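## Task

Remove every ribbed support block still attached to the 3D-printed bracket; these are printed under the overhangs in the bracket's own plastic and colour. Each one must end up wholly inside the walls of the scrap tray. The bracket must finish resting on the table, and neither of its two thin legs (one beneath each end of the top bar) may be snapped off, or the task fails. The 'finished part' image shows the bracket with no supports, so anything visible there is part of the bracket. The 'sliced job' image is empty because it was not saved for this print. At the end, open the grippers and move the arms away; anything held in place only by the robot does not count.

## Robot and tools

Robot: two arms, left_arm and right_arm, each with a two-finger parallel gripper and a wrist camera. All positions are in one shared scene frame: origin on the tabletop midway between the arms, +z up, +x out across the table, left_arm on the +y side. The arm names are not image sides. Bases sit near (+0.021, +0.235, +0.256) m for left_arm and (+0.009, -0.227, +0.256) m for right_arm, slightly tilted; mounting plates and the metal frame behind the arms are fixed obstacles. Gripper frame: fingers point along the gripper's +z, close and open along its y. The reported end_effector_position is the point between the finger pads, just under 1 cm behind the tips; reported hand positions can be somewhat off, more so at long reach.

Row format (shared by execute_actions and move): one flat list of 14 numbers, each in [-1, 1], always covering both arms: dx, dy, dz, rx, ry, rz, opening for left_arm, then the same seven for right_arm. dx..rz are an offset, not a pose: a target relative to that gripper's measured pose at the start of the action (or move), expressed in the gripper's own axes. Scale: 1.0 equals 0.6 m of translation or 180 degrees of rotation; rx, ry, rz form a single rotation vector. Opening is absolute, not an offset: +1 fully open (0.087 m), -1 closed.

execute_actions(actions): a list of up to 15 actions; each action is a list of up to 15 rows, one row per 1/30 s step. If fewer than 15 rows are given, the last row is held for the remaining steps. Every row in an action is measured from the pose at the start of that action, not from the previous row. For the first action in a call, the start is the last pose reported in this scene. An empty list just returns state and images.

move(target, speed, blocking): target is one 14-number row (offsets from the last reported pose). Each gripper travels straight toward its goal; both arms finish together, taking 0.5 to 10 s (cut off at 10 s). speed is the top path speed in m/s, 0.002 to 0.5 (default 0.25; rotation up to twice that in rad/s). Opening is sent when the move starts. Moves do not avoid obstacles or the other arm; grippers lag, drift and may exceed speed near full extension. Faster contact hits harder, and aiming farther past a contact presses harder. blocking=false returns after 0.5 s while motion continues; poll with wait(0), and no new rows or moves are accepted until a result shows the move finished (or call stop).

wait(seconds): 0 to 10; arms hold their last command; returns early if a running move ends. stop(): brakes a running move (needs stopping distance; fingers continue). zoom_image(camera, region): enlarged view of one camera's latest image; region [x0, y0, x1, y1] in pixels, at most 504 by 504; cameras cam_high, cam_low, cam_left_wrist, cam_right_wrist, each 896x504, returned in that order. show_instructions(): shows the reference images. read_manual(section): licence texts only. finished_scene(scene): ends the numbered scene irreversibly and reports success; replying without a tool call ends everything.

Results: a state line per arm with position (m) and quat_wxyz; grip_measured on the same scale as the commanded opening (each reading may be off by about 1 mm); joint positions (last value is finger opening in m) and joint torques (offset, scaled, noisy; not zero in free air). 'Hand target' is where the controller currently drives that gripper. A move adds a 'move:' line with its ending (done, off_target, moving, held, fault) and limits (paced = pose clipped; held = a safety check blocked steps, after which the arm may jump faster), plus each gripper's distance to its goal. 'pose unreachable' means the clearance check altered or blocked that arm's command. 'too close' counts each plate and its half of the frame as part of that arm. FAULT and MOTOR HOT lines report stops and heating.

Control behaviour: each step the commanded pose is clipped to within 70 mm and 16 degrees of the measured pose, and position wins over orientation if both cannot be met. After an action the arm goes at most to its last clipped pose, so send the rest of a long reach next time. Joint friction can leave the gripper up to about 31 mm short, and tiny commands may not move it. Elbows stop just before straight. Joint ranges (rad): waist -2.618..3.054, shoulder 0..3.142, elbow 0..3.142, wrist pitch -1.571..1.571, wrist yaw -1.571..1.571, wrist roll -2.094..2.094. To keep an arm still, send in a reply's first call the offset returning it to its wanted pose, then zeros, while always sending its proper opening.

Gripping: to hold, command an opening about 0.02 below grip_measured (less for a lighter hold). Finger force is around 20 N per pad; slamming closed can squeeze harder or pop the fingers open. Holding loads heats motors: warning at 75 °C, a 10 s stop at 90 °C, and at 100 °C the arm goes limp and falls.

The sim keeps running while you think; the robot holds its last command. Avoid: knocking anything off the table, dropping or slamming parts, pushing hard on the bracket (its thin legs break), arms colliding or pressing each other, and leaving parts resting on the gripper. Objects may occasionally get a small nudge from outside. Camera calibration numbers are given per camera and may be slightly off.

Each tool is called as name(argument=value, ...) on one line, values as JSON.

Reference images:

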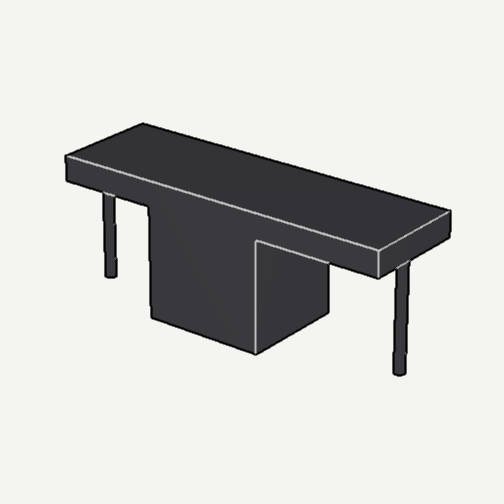

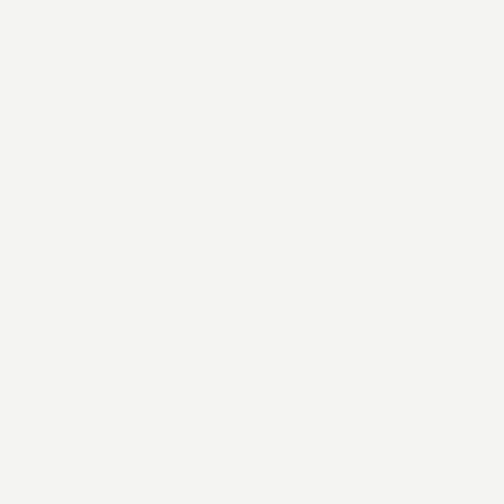

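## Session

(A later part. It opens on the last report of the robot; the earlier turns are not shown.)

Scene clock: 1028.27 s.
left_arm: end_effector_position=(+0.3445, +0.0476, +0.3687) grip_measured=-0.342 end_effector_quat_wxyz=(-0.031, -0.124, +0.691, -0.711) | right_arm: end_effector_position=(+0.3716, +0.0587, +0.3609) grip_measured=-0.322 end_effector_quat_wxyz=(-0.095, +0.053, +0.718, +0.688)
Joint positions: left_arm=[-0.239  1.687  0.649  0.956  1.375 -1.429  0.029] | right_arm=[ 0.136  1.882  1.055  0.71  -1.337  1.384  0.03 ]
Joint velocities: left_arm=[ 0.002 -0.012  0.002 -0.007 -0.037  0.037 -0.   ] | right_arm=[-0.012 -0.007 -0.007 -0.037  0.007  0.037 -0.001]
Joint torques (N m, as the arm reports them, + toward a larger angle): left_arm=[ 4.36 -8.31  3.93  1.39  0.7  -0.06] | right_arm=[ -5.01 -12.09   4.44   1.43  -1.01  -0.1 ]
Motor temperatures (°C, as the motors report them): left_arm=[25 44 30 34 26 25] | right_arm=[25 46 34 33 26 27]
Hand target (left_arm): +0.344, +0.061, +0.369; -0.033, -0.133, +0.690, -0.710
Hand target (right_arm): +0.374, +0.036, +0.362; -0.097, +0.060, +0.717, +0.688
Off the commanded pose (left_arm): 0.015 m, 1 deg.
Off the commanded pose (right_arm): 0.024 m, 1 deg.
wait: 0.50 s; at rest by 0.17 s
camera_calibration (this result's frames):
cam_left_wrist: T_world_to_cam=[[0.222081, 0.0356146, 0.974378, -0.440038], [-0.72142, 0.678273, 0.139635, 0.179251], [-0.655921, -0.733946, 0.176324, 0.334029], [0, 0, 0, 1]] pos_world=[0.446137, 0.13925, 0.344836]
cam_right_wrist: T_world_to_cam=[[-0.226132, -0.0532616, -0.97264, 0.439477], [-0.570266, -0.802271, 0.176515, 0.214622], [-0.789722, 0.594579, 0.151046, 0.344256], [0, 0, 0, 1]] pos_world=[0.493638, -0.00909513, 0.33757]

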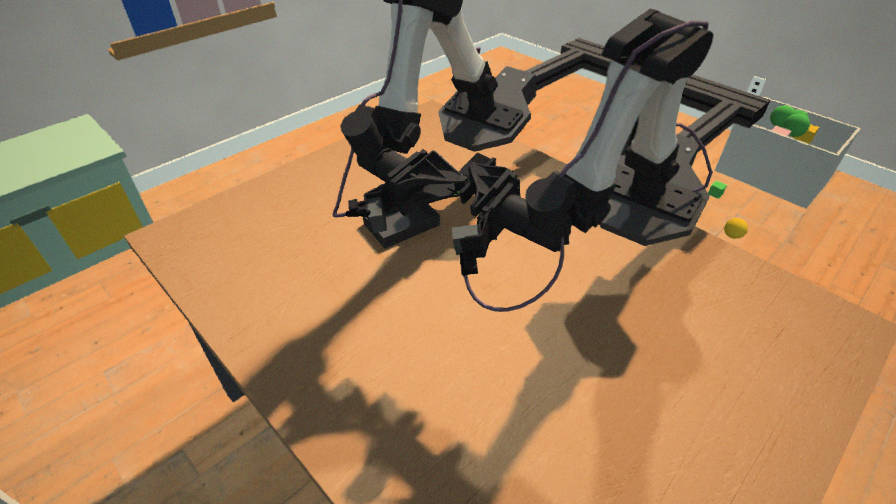

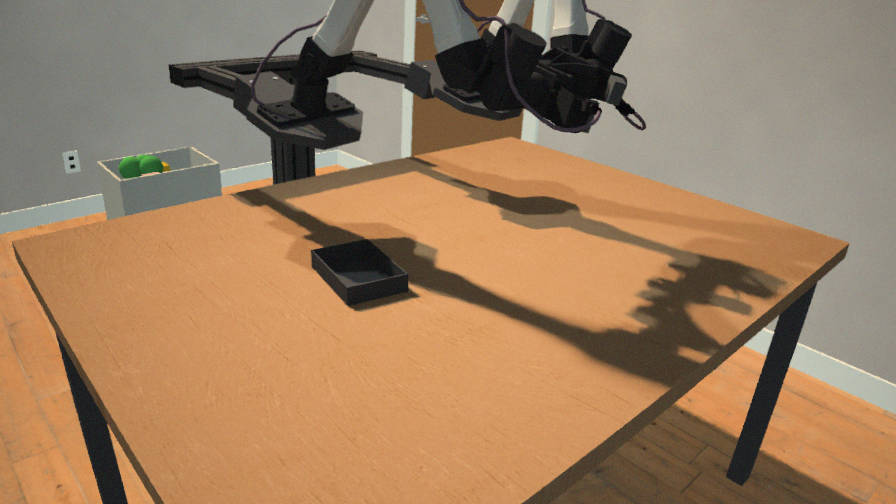

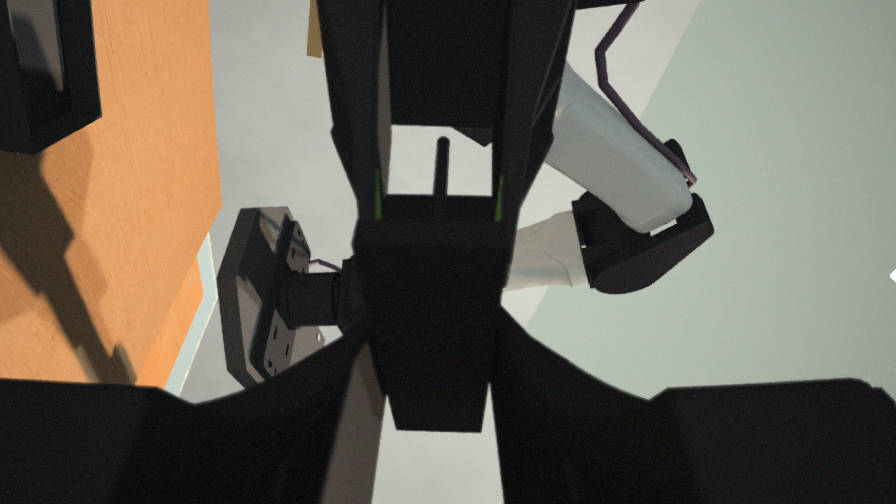

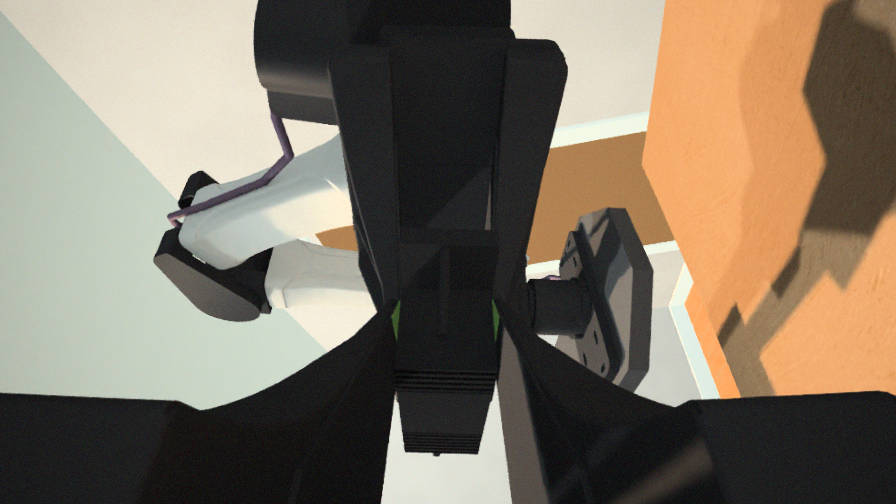

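execute_actions(actions=[[[0,0,-0.026,0,0,0,-0.375,0,0,-0.041,0,0,0,-0.37],[0,0,-0.027,0,0,0,-0.375,0,0,-0.043,0,0,0,-0.37],[0,0,-0.028,0,0,0,-0.375,0,0,-0.045,0,0,0,-0.37],[0,0,-0.029,0,0,0,-0.375,0,0,-0.047,0,0,0,-0.37],[0,0,-0.030,0,0,0,-0.375,0,0,-0.049,0,0,0,-0.37],[0,0,-0.031,0,0,0,-0.375,0,0,-0.051,0,0,0,-0.37],[0,0,-0.033,0,0,0,-0.375,0,0,-0.053,0,0,0,-0.37],[0,0,-0.034,0,0,0,-0.375,0,0,-0.055,0,0,0,-0.37],[0,0,-0.035,0,0,0,-0.375,0,0,-0.057,0,0,0,-0.37],[0,0,-0.036,0,0,0,-0.375,0,0,-0.059,0,0,0,-0.37],[0,0,-0.038,0,0,0,-0.375,0,0,-0.061,0,0,0,-0.37],[0,0,-0.039,0,0,0,-0.375,0,0,-0.063,0,0,0,-0.37],[0,0,-0.040,0,0,0,-0.375,0,0,-0.065,0,0,0,-0.37],[0,0,-0.041,0,0,0,-0.375,0,0,-0.066,0,0,0,-0.37],[0,0,-0.042,0,0,0,-0.375,0,0,-0.067,0,0,0,-0.37]]])

wait(seconds=0.5)

Scene clock: 1034.97 s.
left_arm: end_effector_position=(+0.3447, +0.0543, +0.3676) grip_measured=-0.345 end_effector_quat_wxyz=(-0.024, -0.117, +0.692, -0.712) | right_arm: end_effector_position=(+0.3704, +0.0497, +0.3619) grip_measured=-0.324 end_effector_quat_wxyz=(-0.097, +0.046, +0.718, +0.688)
Joint positions: left_arm=[-0.217  1.687  0.649  0.956  1.397 -1.408  0.029] | right_arm=[ 0.114  1.871  1.055  0.672 -1.371  1.349  0.03 ]
Joint velocities: left_arm=[ 0.051  0.007 -0.012 -0.007  0.037  0.007  0.   ] | right_arm=[-0.037 -0.042 -0.007 -0.125 -0.051 -0.081 -0.001]
Joint torques (N m, as the arm reports them, + toward a larger angle): left_arm=[ 5.24 -8.57  3.63  1.26  0.9  -0.08] | right_arm=[ -6.45 -12.24   4.1    1.47  -1.01  -0.13]
Motor temperatures (°C, as the motors report them): left_arm=[25 44 30 34 26 25] | right_arm=[26 47 33 33 26 27]
Hand target (left_arm): +0.341, +0.071, +0.368; -0.031, -0.125, +0.690, -0.712
Hand target (right_arm): +0.374, +0.021, +0.362; -0.094, +0.054, +0.716, +0.689
Off the commanded pose (left_arm): 0.019 m, 1 deg.
Off the commanded pose (right_arm): 0.031 m, 1 deg.
camera_calibration (this result's frames):
cam_left_wrist: T_world_to_cam=[[0.201858, 0.0347866, 0.978797, -0.433882], [-0.724757, 0.677499, 0.125389, 0.181413], [-0.658772, -0.734701, 0.16197, 0.345563], [0, 0, 0, 1]] pos_world=[0.44671, 0.146071, 0.345964]
cam_right_wrist: T_world_to_cam=[[-0.21747, -0.0533712, -0.974607, 0.437218], [-0.560714, -0.810475, 0.169499, 0.205947], [-0.798941, 0.583336, 0.146328, 0.354145], [0, 0, 0, 1]] pos_world=[0.493501, -0.0163355, 0.339386]

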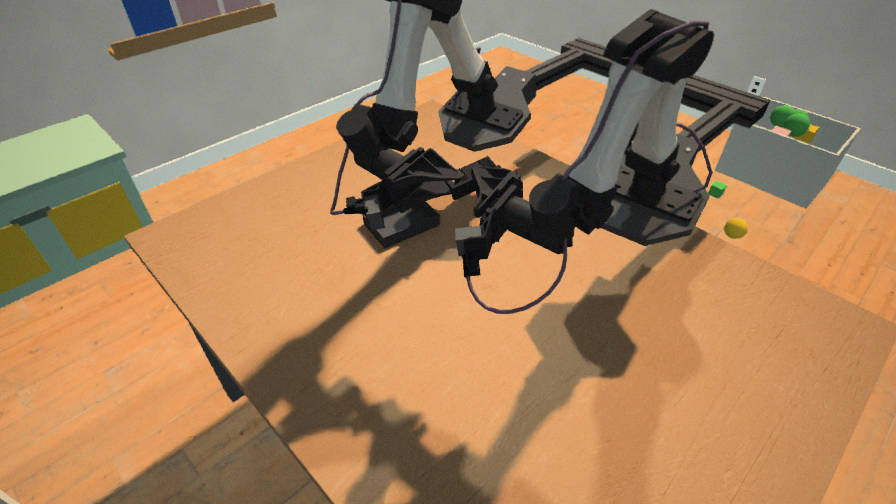

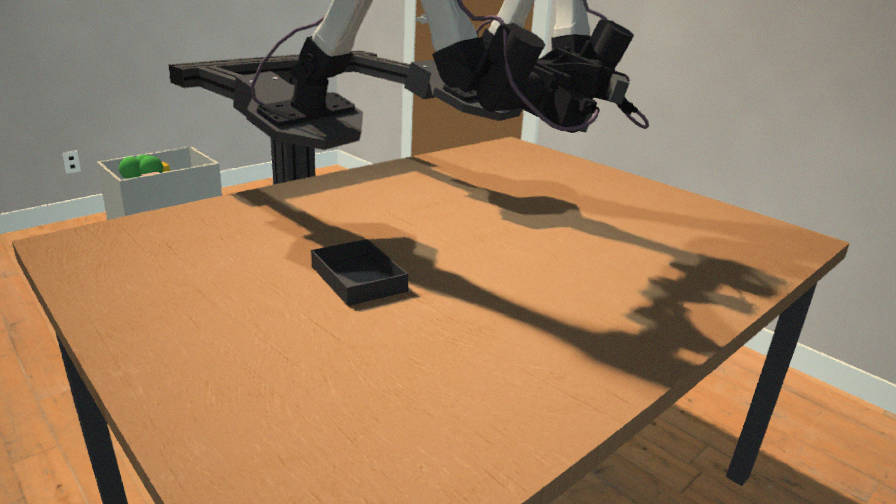

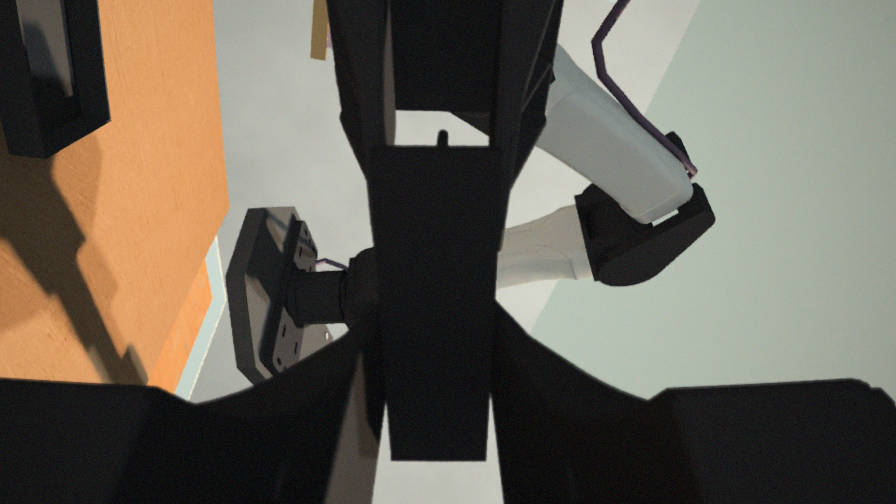

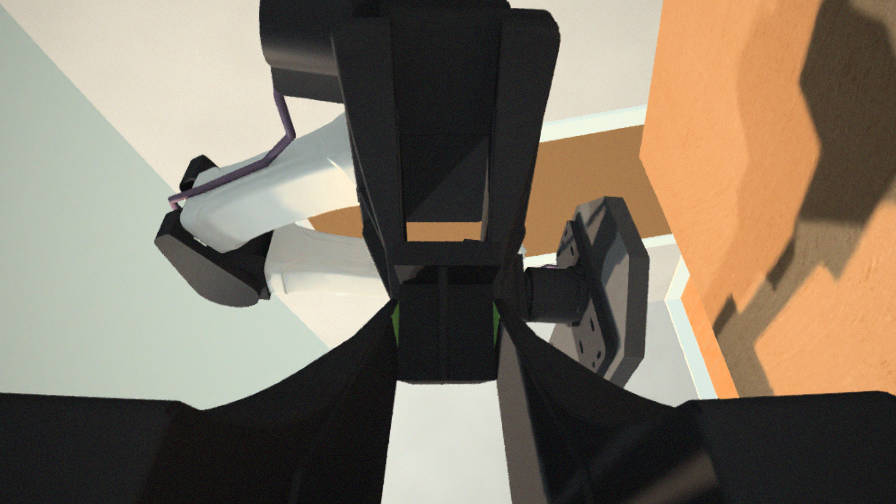

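Scene clock: 1035.47 s.
left_arm: end_effector_position=(+0.3444, +0.0549, +0.3676) grip_measured=-0.345 end_effector_quat_wxyz=(-0.023, -0.116, +0.692, -0.712) | right_arm: end_effector_position=(+0.3696, +0.0490, +0.3620) grip_measured=-0.324 end_effector_quat_wxyz=(-0.097, +0.044, +0.718, +0.688)
Joint positions: left_arm=[-0.215  1.687  0.649  0.956  1.401 -1.405  0.029] | right_arm=[ 0.113  1.869  1.055  0.662 -1.375  1.339  0.03 ]
Joint velocities: left_arm=[-0.002 -0.002 -0.012  0.022 -0.037 -0.125 -0.001] | right_arm=[-0.012 -0.002  0.002  0.007  0.007 -0.022  0.001]
Joint torques (N m, as the arm reports them, + toward a larger angle): left_arm=[ 5.38 -8.63  3.72  1.28  0.86 -0.07] | right_arm=[ -6.69 -12.14   4.08   1.43  -1.08  -0.11]
Motor temperatures (°C, as the motors report them): left_arm=[25 44 30 34 26 25] | right_arm=[26 47 33 33 26 27]
Hand target (left_arm): +0.341, +0.071, +0.368; -0.031, -0.125, +0.690, -0.712
Hand target (right_arm): +0.374, +0.021, +0.362; -0.094, +0.054, +0.716, +0.689
Off the commanded pose (left_arm): 0.018 m, 1 deg.
Off the commanded pose (right_arm): 0.031 m, 1 deg.
wait: 0.50 s; at rest by 0.17 s
camera_calibration (this result's frames):
cam_left_wrist: T_world_to_cam=[[0.198858, 0.0347926, 0.97941, -0.432998], [-0.724243, 0.678496, 0.122946, 0.181494], [-0.660248, -0.73378, 0.160123, 0.346976], [0, 0, 0, 1]] pos_world=[0.446641, 0.146527, 0.34621]
cam_right_wrist: T_world_to_cam=[[-0.216154, -0.0540988, -0.974859, 0.43671], [-0.558115, -0.812405, 0.168834, 0.204296], [-0.801115, 0.580578, 0.145412, 0.355176], [0, 0, 0, 1]] pos_world=[0.492954, -0.0166112, 0.339592]

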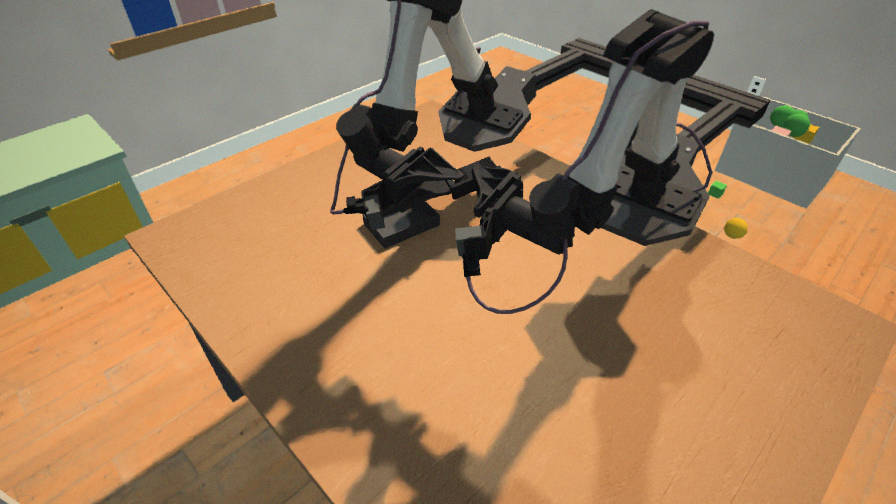

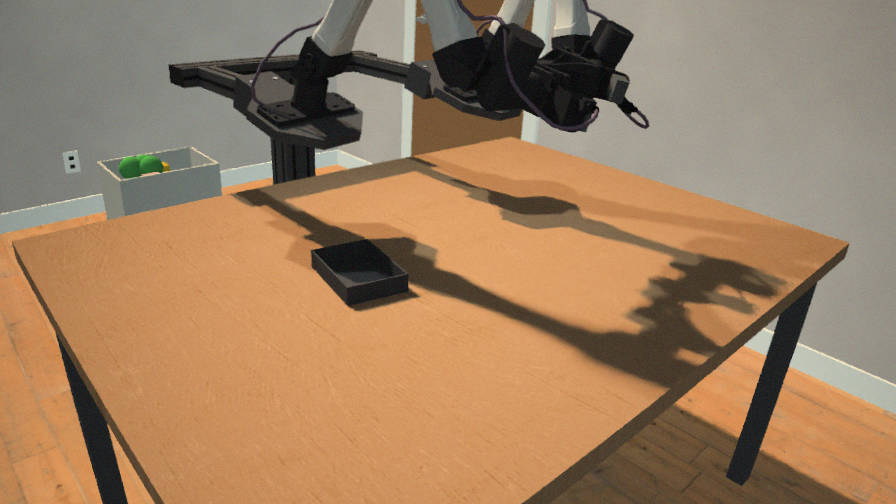

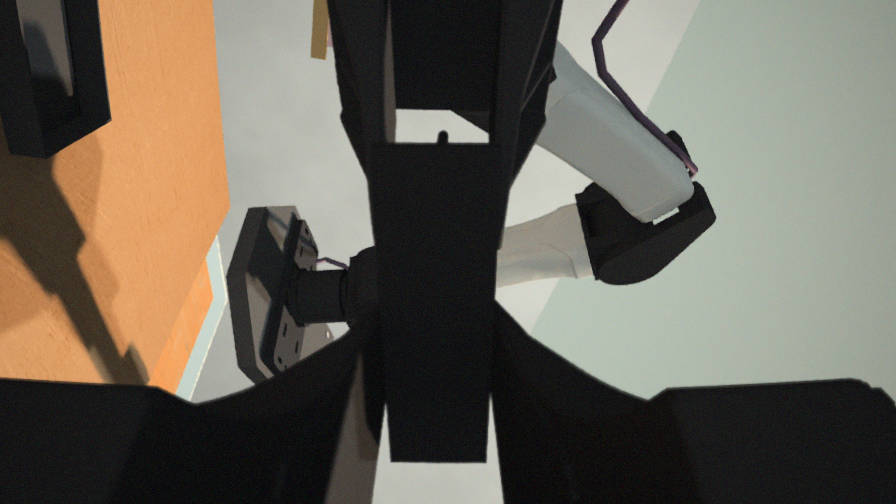

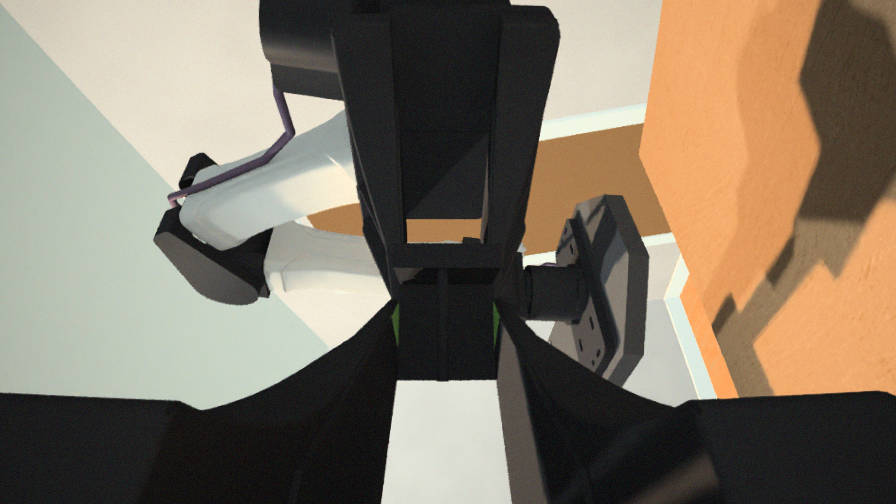

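execute_actions(actions=[[[0,0,-0.028,0,0,0,-0.375,0,0,-0.048,0,0,0,-0.37],[0,0,-0.025,0,0,0,-0.375,0,0,-0.043,0,0,0,-0.37],[0,0,-0.022,0,0,0,-0.375,0,0,-0.038,0,0,0,-0.37],[0,0,-0.019,0,0,0,-0.375,0,0,-0.033,0,0,0,-0.37],[0,0,-0.016,0,0,0,-0.375,0,0,-0.028,0,0,0,-0.37],[0,0,-0.013,0,0,0,-0.375,0,0,-0.023,0,0,0,-0.37],[0,0,-0.010,0,0,0,-0.375,0,0,-0.018,0,0,0,-0.37],[0,0,-0.007,0,0,0,-0.375,0,0,-0.013,0,0,0,-0.37],[0,0,-0.004,0,0,0,-0.375,0,0,-0.008,0,0,0,-0.37],[0,0,-0.002,0,0,0,-0.375,0,0,-0.004,0,0,0,-0.37],[0,0,0,0,0,0,-0.375,0,0,0,0,0,0,-0.37]]])

zoom_image(camera="cam_high", region=[340, 110, 560, 270])

zoom_image(camera="cam_low", region=[440, 10, 660, 150])

Scene clock: 1042.03 s.
left_arm: end_effector_position=(+0.3444, +0.0548, +0.3672) grip_measured=-0.345 end_effector_quat_wxyz=(-0.020, -0.113, +0.692, -0.712) | right_arm: end_effector_position=(+0.3691, +0.0508, +0.3614) grip_measured=-0.324 end_effector_quat_wxyz=(-0.095, +0.042, +0.718, +0.688)
Joint positions: left_arm=[-0.215  1.687  0.649  0.956  1.4   -1.396  0.029] | right_arm=[ 0.118  1.869  1.055  0.66  -1.369  1.331  0.03 ]
Joint velocities: left_arm=[-0.002 -0.012 -0.012 -0.037 -0.007  0.022 -0.   ] | right_arm=[-0.002  0.002  0.002 -0.037 -0.051  0.007 -0.001]
Joint torques (N m, as the arm reports them, + toward a larger angle): left_arm=[-0.25 -7.39  4.7   1.53  0.31 -0.16] | right_arm=[ -0.28 -10.7    5.87   1.58  -0.43   0.  ]
Motor temperatures (°C, as the motors report them): left_arm=[25 45 30 34 26 25] | right_arm=[26 48 33 33 26 27]
Hand target (left_arm): +0.344, +0.055, +0.368; -0.023, -0.116, +0.692, -0.712
Hand target (right_arm): +0.370, +0.049, +0.362; -0.097, +0.044, +0.718, +0.688
Off the commanded pose (left_arm): 0.000 m, 1 deg.
Off the commanded pose (right_arm): 0.002 m, 0 deg.
camera_calibration (this result's frames):
cam_left_wrist: T_world_to_cam=[[0.190329, 0.033644, 0.981144, -0.430267], [-0.725377, 0.678257, 0.117456, 0.183992], [-0.661516, -0.734054, 0.153496, 0.349775], [0, 0, 0, 1]] pos_world=[0.446737, 0.146435, 0.346854]
cam_right_wrist: T_world_to_cam=[[-0.209924, -0.0550075, -0.976169, 0.434378], [-0.559514, -0.812011, 0.16608, 0.207109], [-0.801795, 0.581045, 0.139683, 0.356092], [0, 0, 0, 1]] pos_world=[0.492579, -0.0148365, 0.339889]

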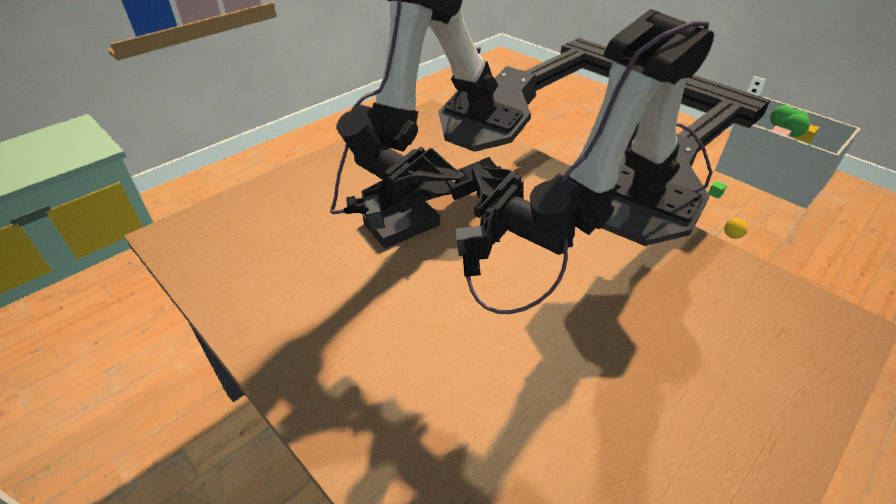

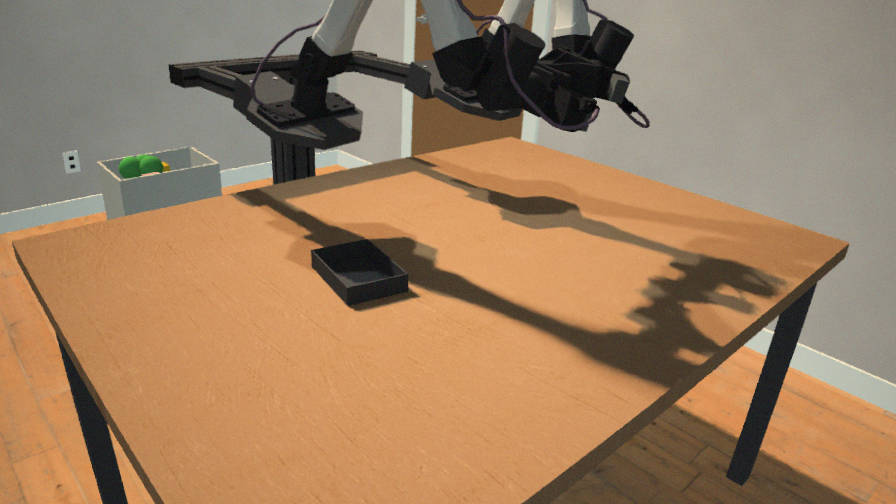

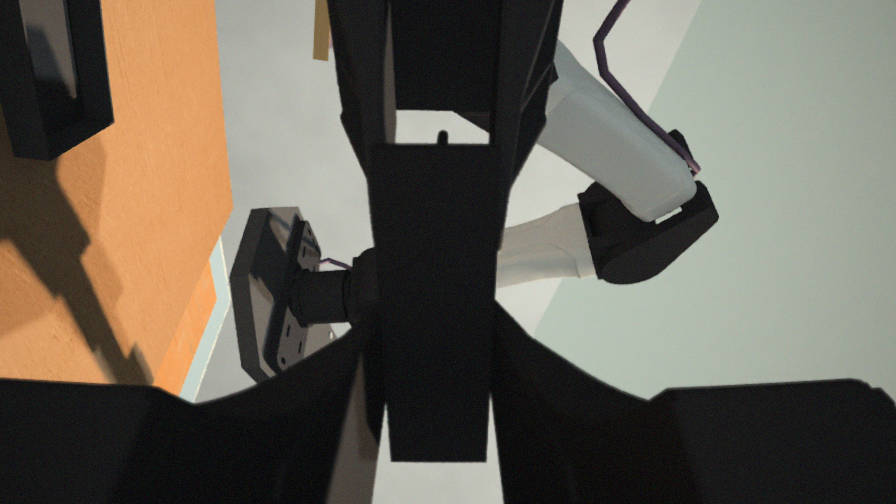

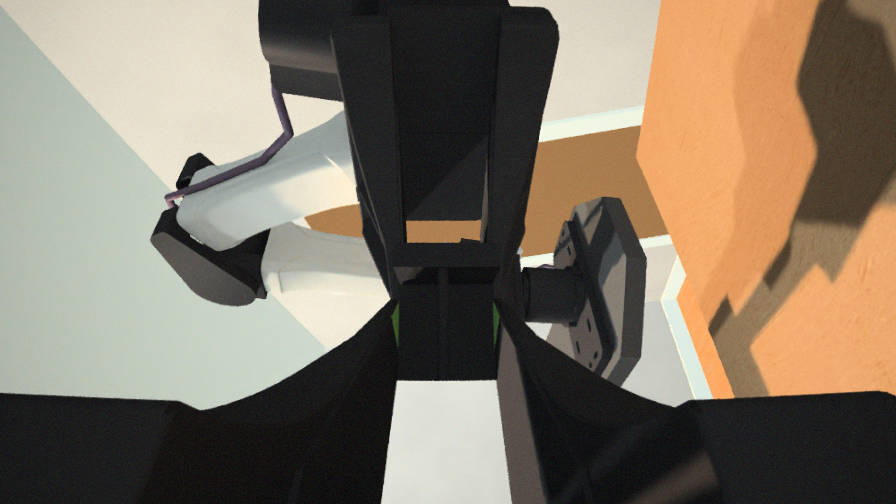

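Region (340, 110, 560, 270) of cam_high's 896x504 image, scaled by 2.291, with more detail than that image has; it fills the top 367 rows of this view, and the rest is white.

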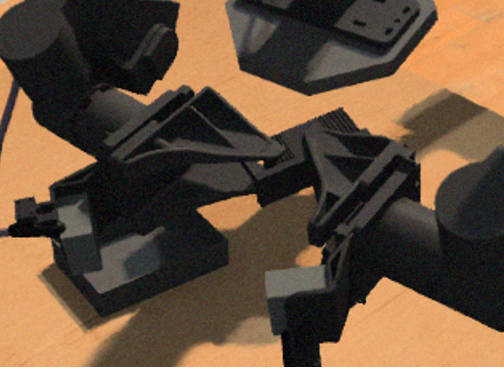

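Region (440, 10, 660, 150) of cam_low's 896x504 image, scaled by 2.291, with more detail than that image has; it fills the top 321 rows of this view, and the rest is white.

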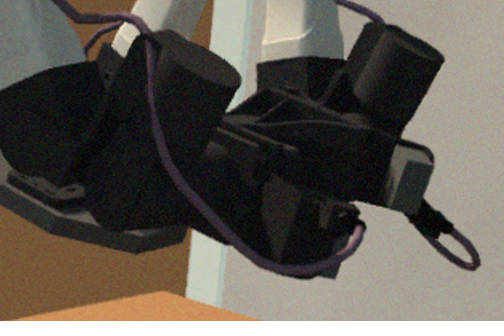

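execute_actions(actions=[[[0,0,0,0,0,0,-0.375,0,0,0,0,0,0,-0.33],[0,0,0,0,0,0,-0.375,0,0,0,0,0,0,-0.30],[0,0,0,0,0,0,-0.375,0,0,0,0,0,0,-0.25],[0,0,0,0,0,0,-0.375,0,0,0,0,0,0,-0.2],[0,0,0,0,0,0,-0.375,0,0,0,0,0,0,-0.15],[0,0,0,0,0,0,-0.375,0,0,0,0,0,0,-0.1],[0,0,0,0,0,0,-0.375,0,0,0,0,0,0,-0.05],[0,0,0,0,0,0,-0.375,0,0,0,0,0,0,0.0],[0,0,0,0,0,0,-0.375,0,0,0,0,0,0,0.05],[0,0,0,0,0,0,-0.375,0,0,0,0,0,0,0.1],[0,0,0,0,0,0,-0.375,0,0,0,0,0,0,0.15],[0,0,0,0,0,0,-0.375,0,0,0,0,0,0,0.2]]])

zoom_image(camera="cam_left_wrist", region=[330, 110, 560, 480])

Scene clock: 1162.53 s.
left_arm: end_effector_position=(+0.3444, +0.0548, +0.3672) grip_measured=-0.345 end_effector_quat_wxyz=(-0.020, -0.113, +0.692, -0.712) | right_arm: end_effector_position=(+0.3692, +0.0509, +0.3614) grip_measured=+0.199 end_effector_quat_wxyz=(-0.095, +0.042, +0.718, +0.688)
Joint positions: left_arm=[-0.215  1.687  0.649  0.956  1.4   -1.396  0.029] | right_arm=[ 0.118  1.869  1.055  0.66  -1.369  1.331  0.052]
Joint velocities: left_arm=[-0.017  0.002  0.007 -0.037  0.007 -0.066  0.001] | right_arm=[-0.007  0.002 -0.012 -0.037  0.022  0.037  0.001]
Joint torques (N m, as the arm reports them, + toward a larger angle): left_arm=[-0.3  -7.54  4.67  1.55  0.28 -0.09] | right_arm=[  0.15 -10.81   5.88   1.53  -0.35  -0.04]
Motor temperatures (°C, as the motors report them): left_arm=[25 44 31 36 26 25] | right_arm=[25 51 33 35 26 27]
Hand target (left_arm): +0.344, +0.055, +0.367; -0.020, -0.113, +0.692, -0.712
Hand target (right_arm): +0.369, +0.051, +0.361; -0.095, +0.042, +0.718, +0.688
Off the commanded pose (left_arm): 0.000 m, 0 deg.
Off the commanded pose (right_arm): 0.000 m, 0 deg.
camera_calibration (this result's frames):
cam_left_wrist: T_world_to_cam=[[0.19034, 0.0335804, 0.981144, -0.430256], [-0.725616, 0.677983, 0.117564, 0.184104], [-0.661251, -0.73431, 0.153414, 0.349768], [0, 0, 0, 1]] pos_world=[0.446768, 0.146467, 0.34684]
cam_right_wrist: T_world_to_cam=[[-0.209919, -0.0550906, -0.976165, 0.434364], [-0.559799, -0.811791, 0.166196, 0.207215], [-0.801598, 0.581344, 0.139571, 0.356085], [0, 0, 0, 1]] pos_world=[0.492617, -0.0148635, 0.339874]

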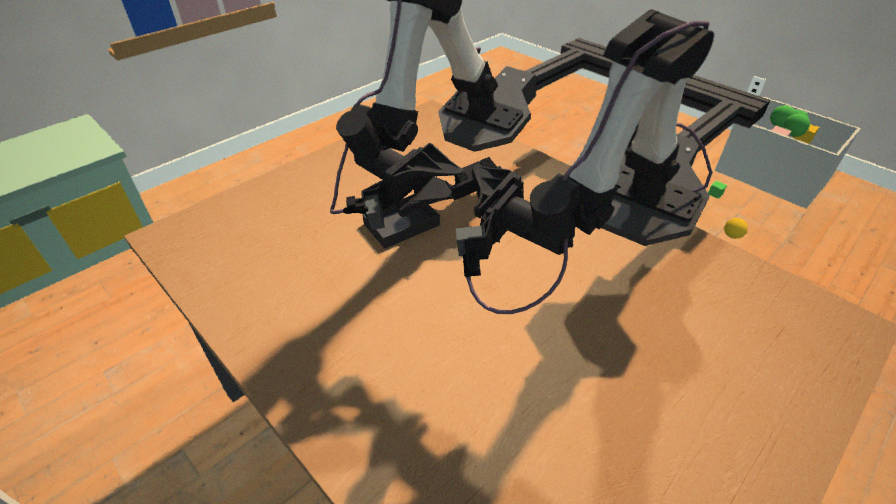

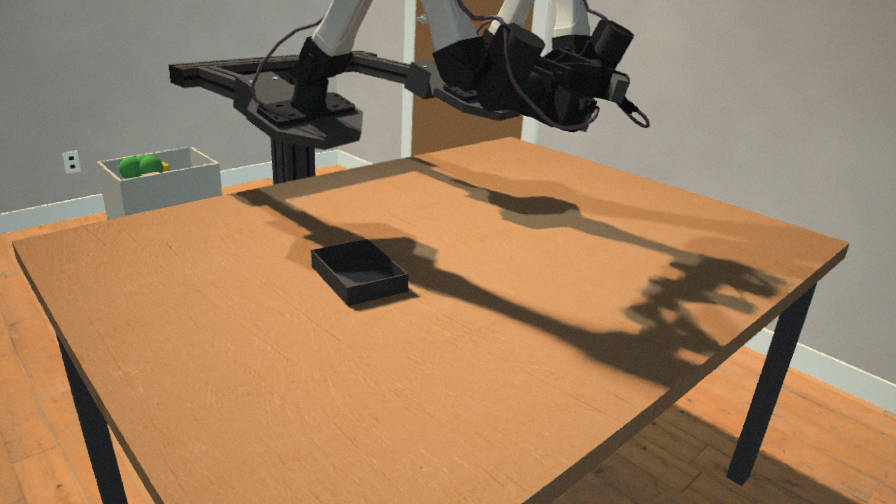

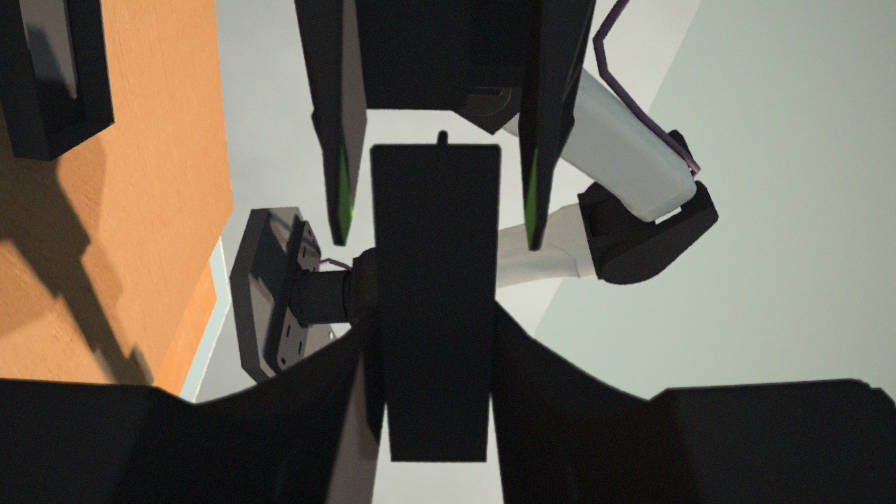

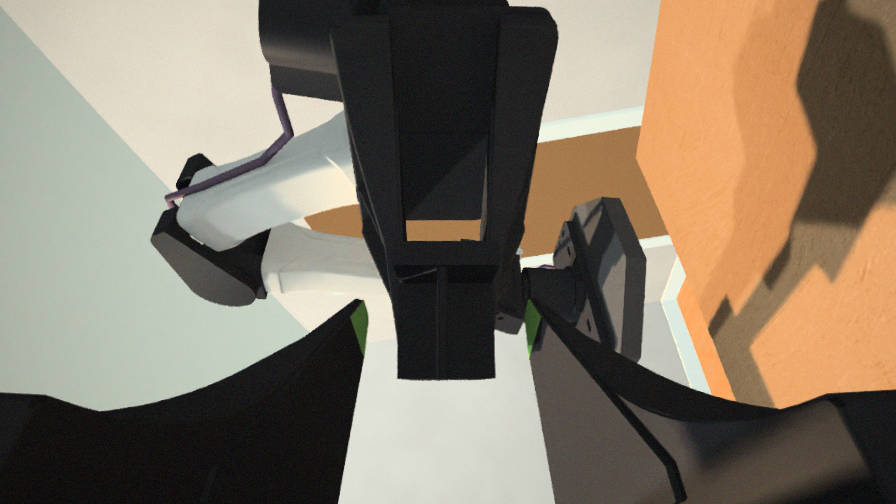

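Region (330, 110, 560, 480) of cam_left_wrist's 896x504 image, scaled by 1.362, with more detail than that image has; it fills the left 313 columns of this view, and the rest is white.

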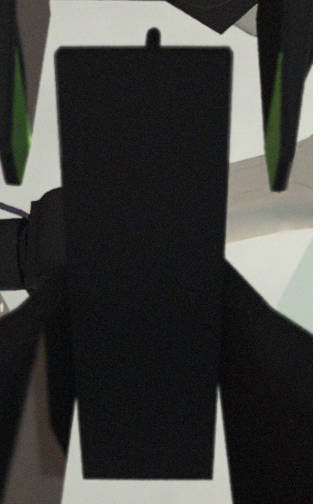

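move(target=[0,0,0,0,-0.139,0,-0.375, -0.008,0,0.027,0,0,0,0.4], speed=0.1)

zoom_image(camera="cam_right_wrist", region=[370, 320, 530, 480])

Scene clock: 1176.93 s.
left_arm: end_effector_position=(+0.3511, +0.0574, +0.3674) grip_measured=-0.345 end_effector_quat_wxyz=(+0.133, -0.262, +0.680, -0.672) | right_arm: end_effector_position=(+0.3667, +0.0613, +0.3585) grip_measured=+0.400 end_effector_quat_wxyz=(-0.097, +0.045, +0.719, +0.686)
Joint positions: left_arm=[-0.256  1.487  0.354  1.181  0.926 -1.513  0.029] | right_arm=[ 0.146  1.88   1.055  0.675 -1.341  1.343  0.061]
Joint velocities: left_arm=[ 0.017  0.007 -0.002 -0.007  0.037 -0.051  0.   ] | right_arm=[-0.002 -0.002  0.002  0.007 -0.022  0.007 -0.001]
Joint torques (N m, as the arm reports them, + toward a larger angle): left_arm=[-1.28 -6.58  2.27  1.96  0.08 -0.17] | right_arm=[ 1.28 -9.46  8.61  1.61 -0.24  0.03]
Motor temperatures (°C, as the motors report them): left_arm=[25 44 31 36 26 25] | right_arm=[25 51 33 36 26 27]
Hand target (left_arm): +0.345, +0.055, +0.368; +0.130, -0.265, +0.678, -0.673
Hand target (right_arm): +0.372, +0.067, +0.360; -0.095, +0.042, +0.718, +0.688
Off the commanded pose (left_arm): 0.007 m, 0 deg.
Off the commanded pose (right_arm): 0.009 m, 0 deg.
move: done
camera_calibration (this result's frames):
cam_left_wrist: T_world_to_cam=[[0.186119, 0.0354488, 0.981888, -0.430676], [-0.938051, 0.303683, 0.166846, 0.265089], [-0.292268, -0.952114, 0.0897738, 0.262352], [0, 0, 0, 1]] pos_world=[0.405501, 0.184553, 0.355094]
cam_right_wrist: T_world_to_cam=[[-0.216327, -0.0587936, -0.974549, 0.433641], [-0.558637, -0.811182, 0.172942, 0.211884], [-0.800704, 0.581831, 0.142636, 0.347016], [0, 0, 0, 1]] pos_world=[0.490032, -0.00453286, 0.336463]

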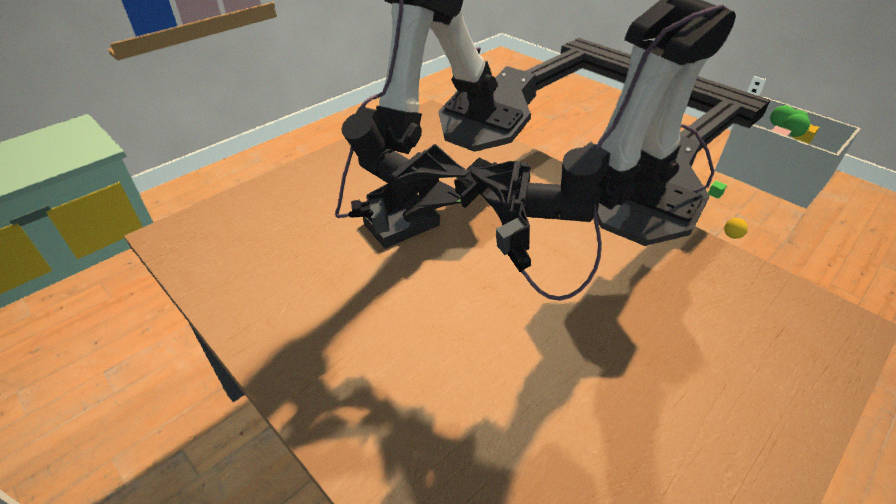

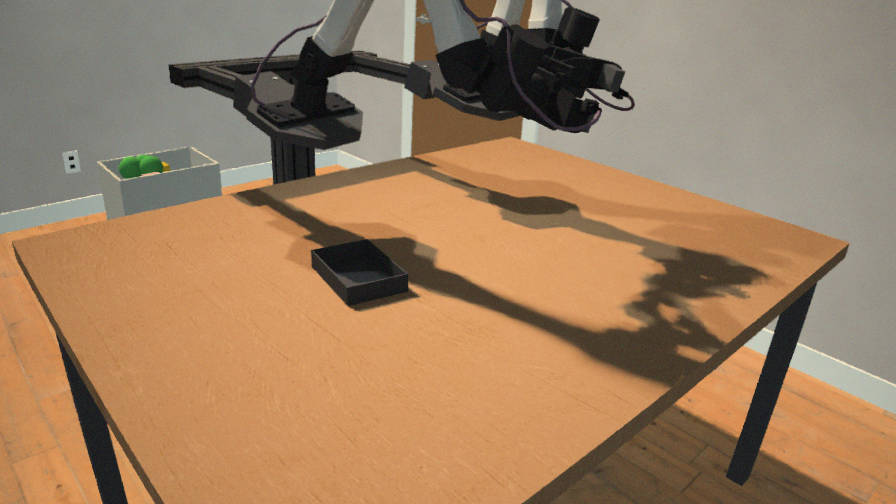

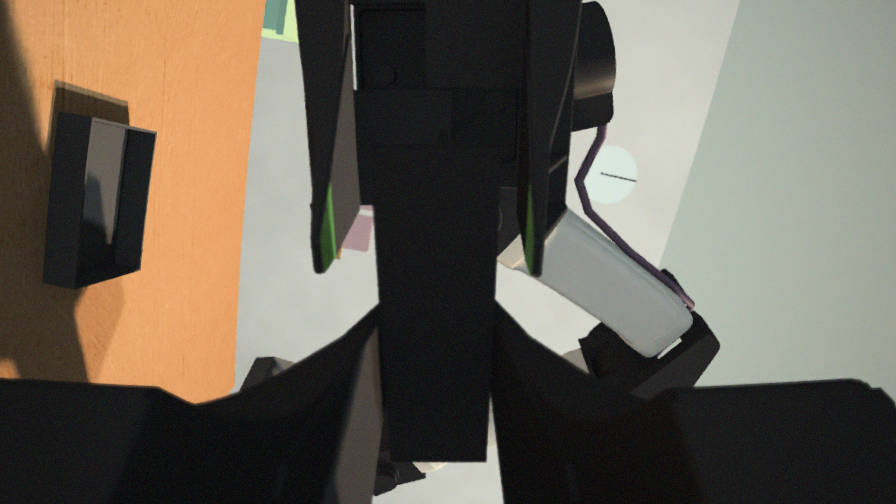

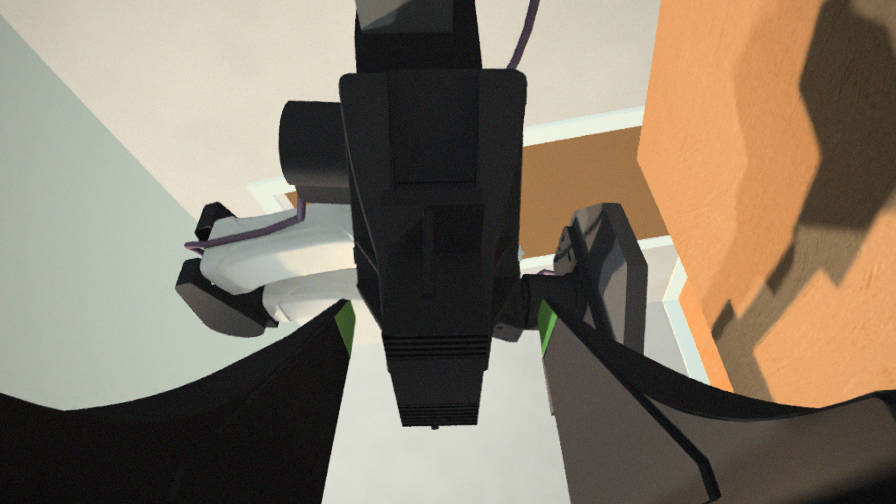

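Region (370, 320, 530, 480) of cam_right_wrist's 896x504 image, scaled by 3.150, with more detail than that image has.

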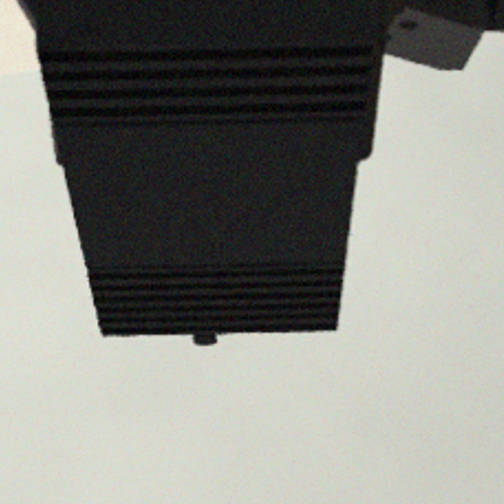

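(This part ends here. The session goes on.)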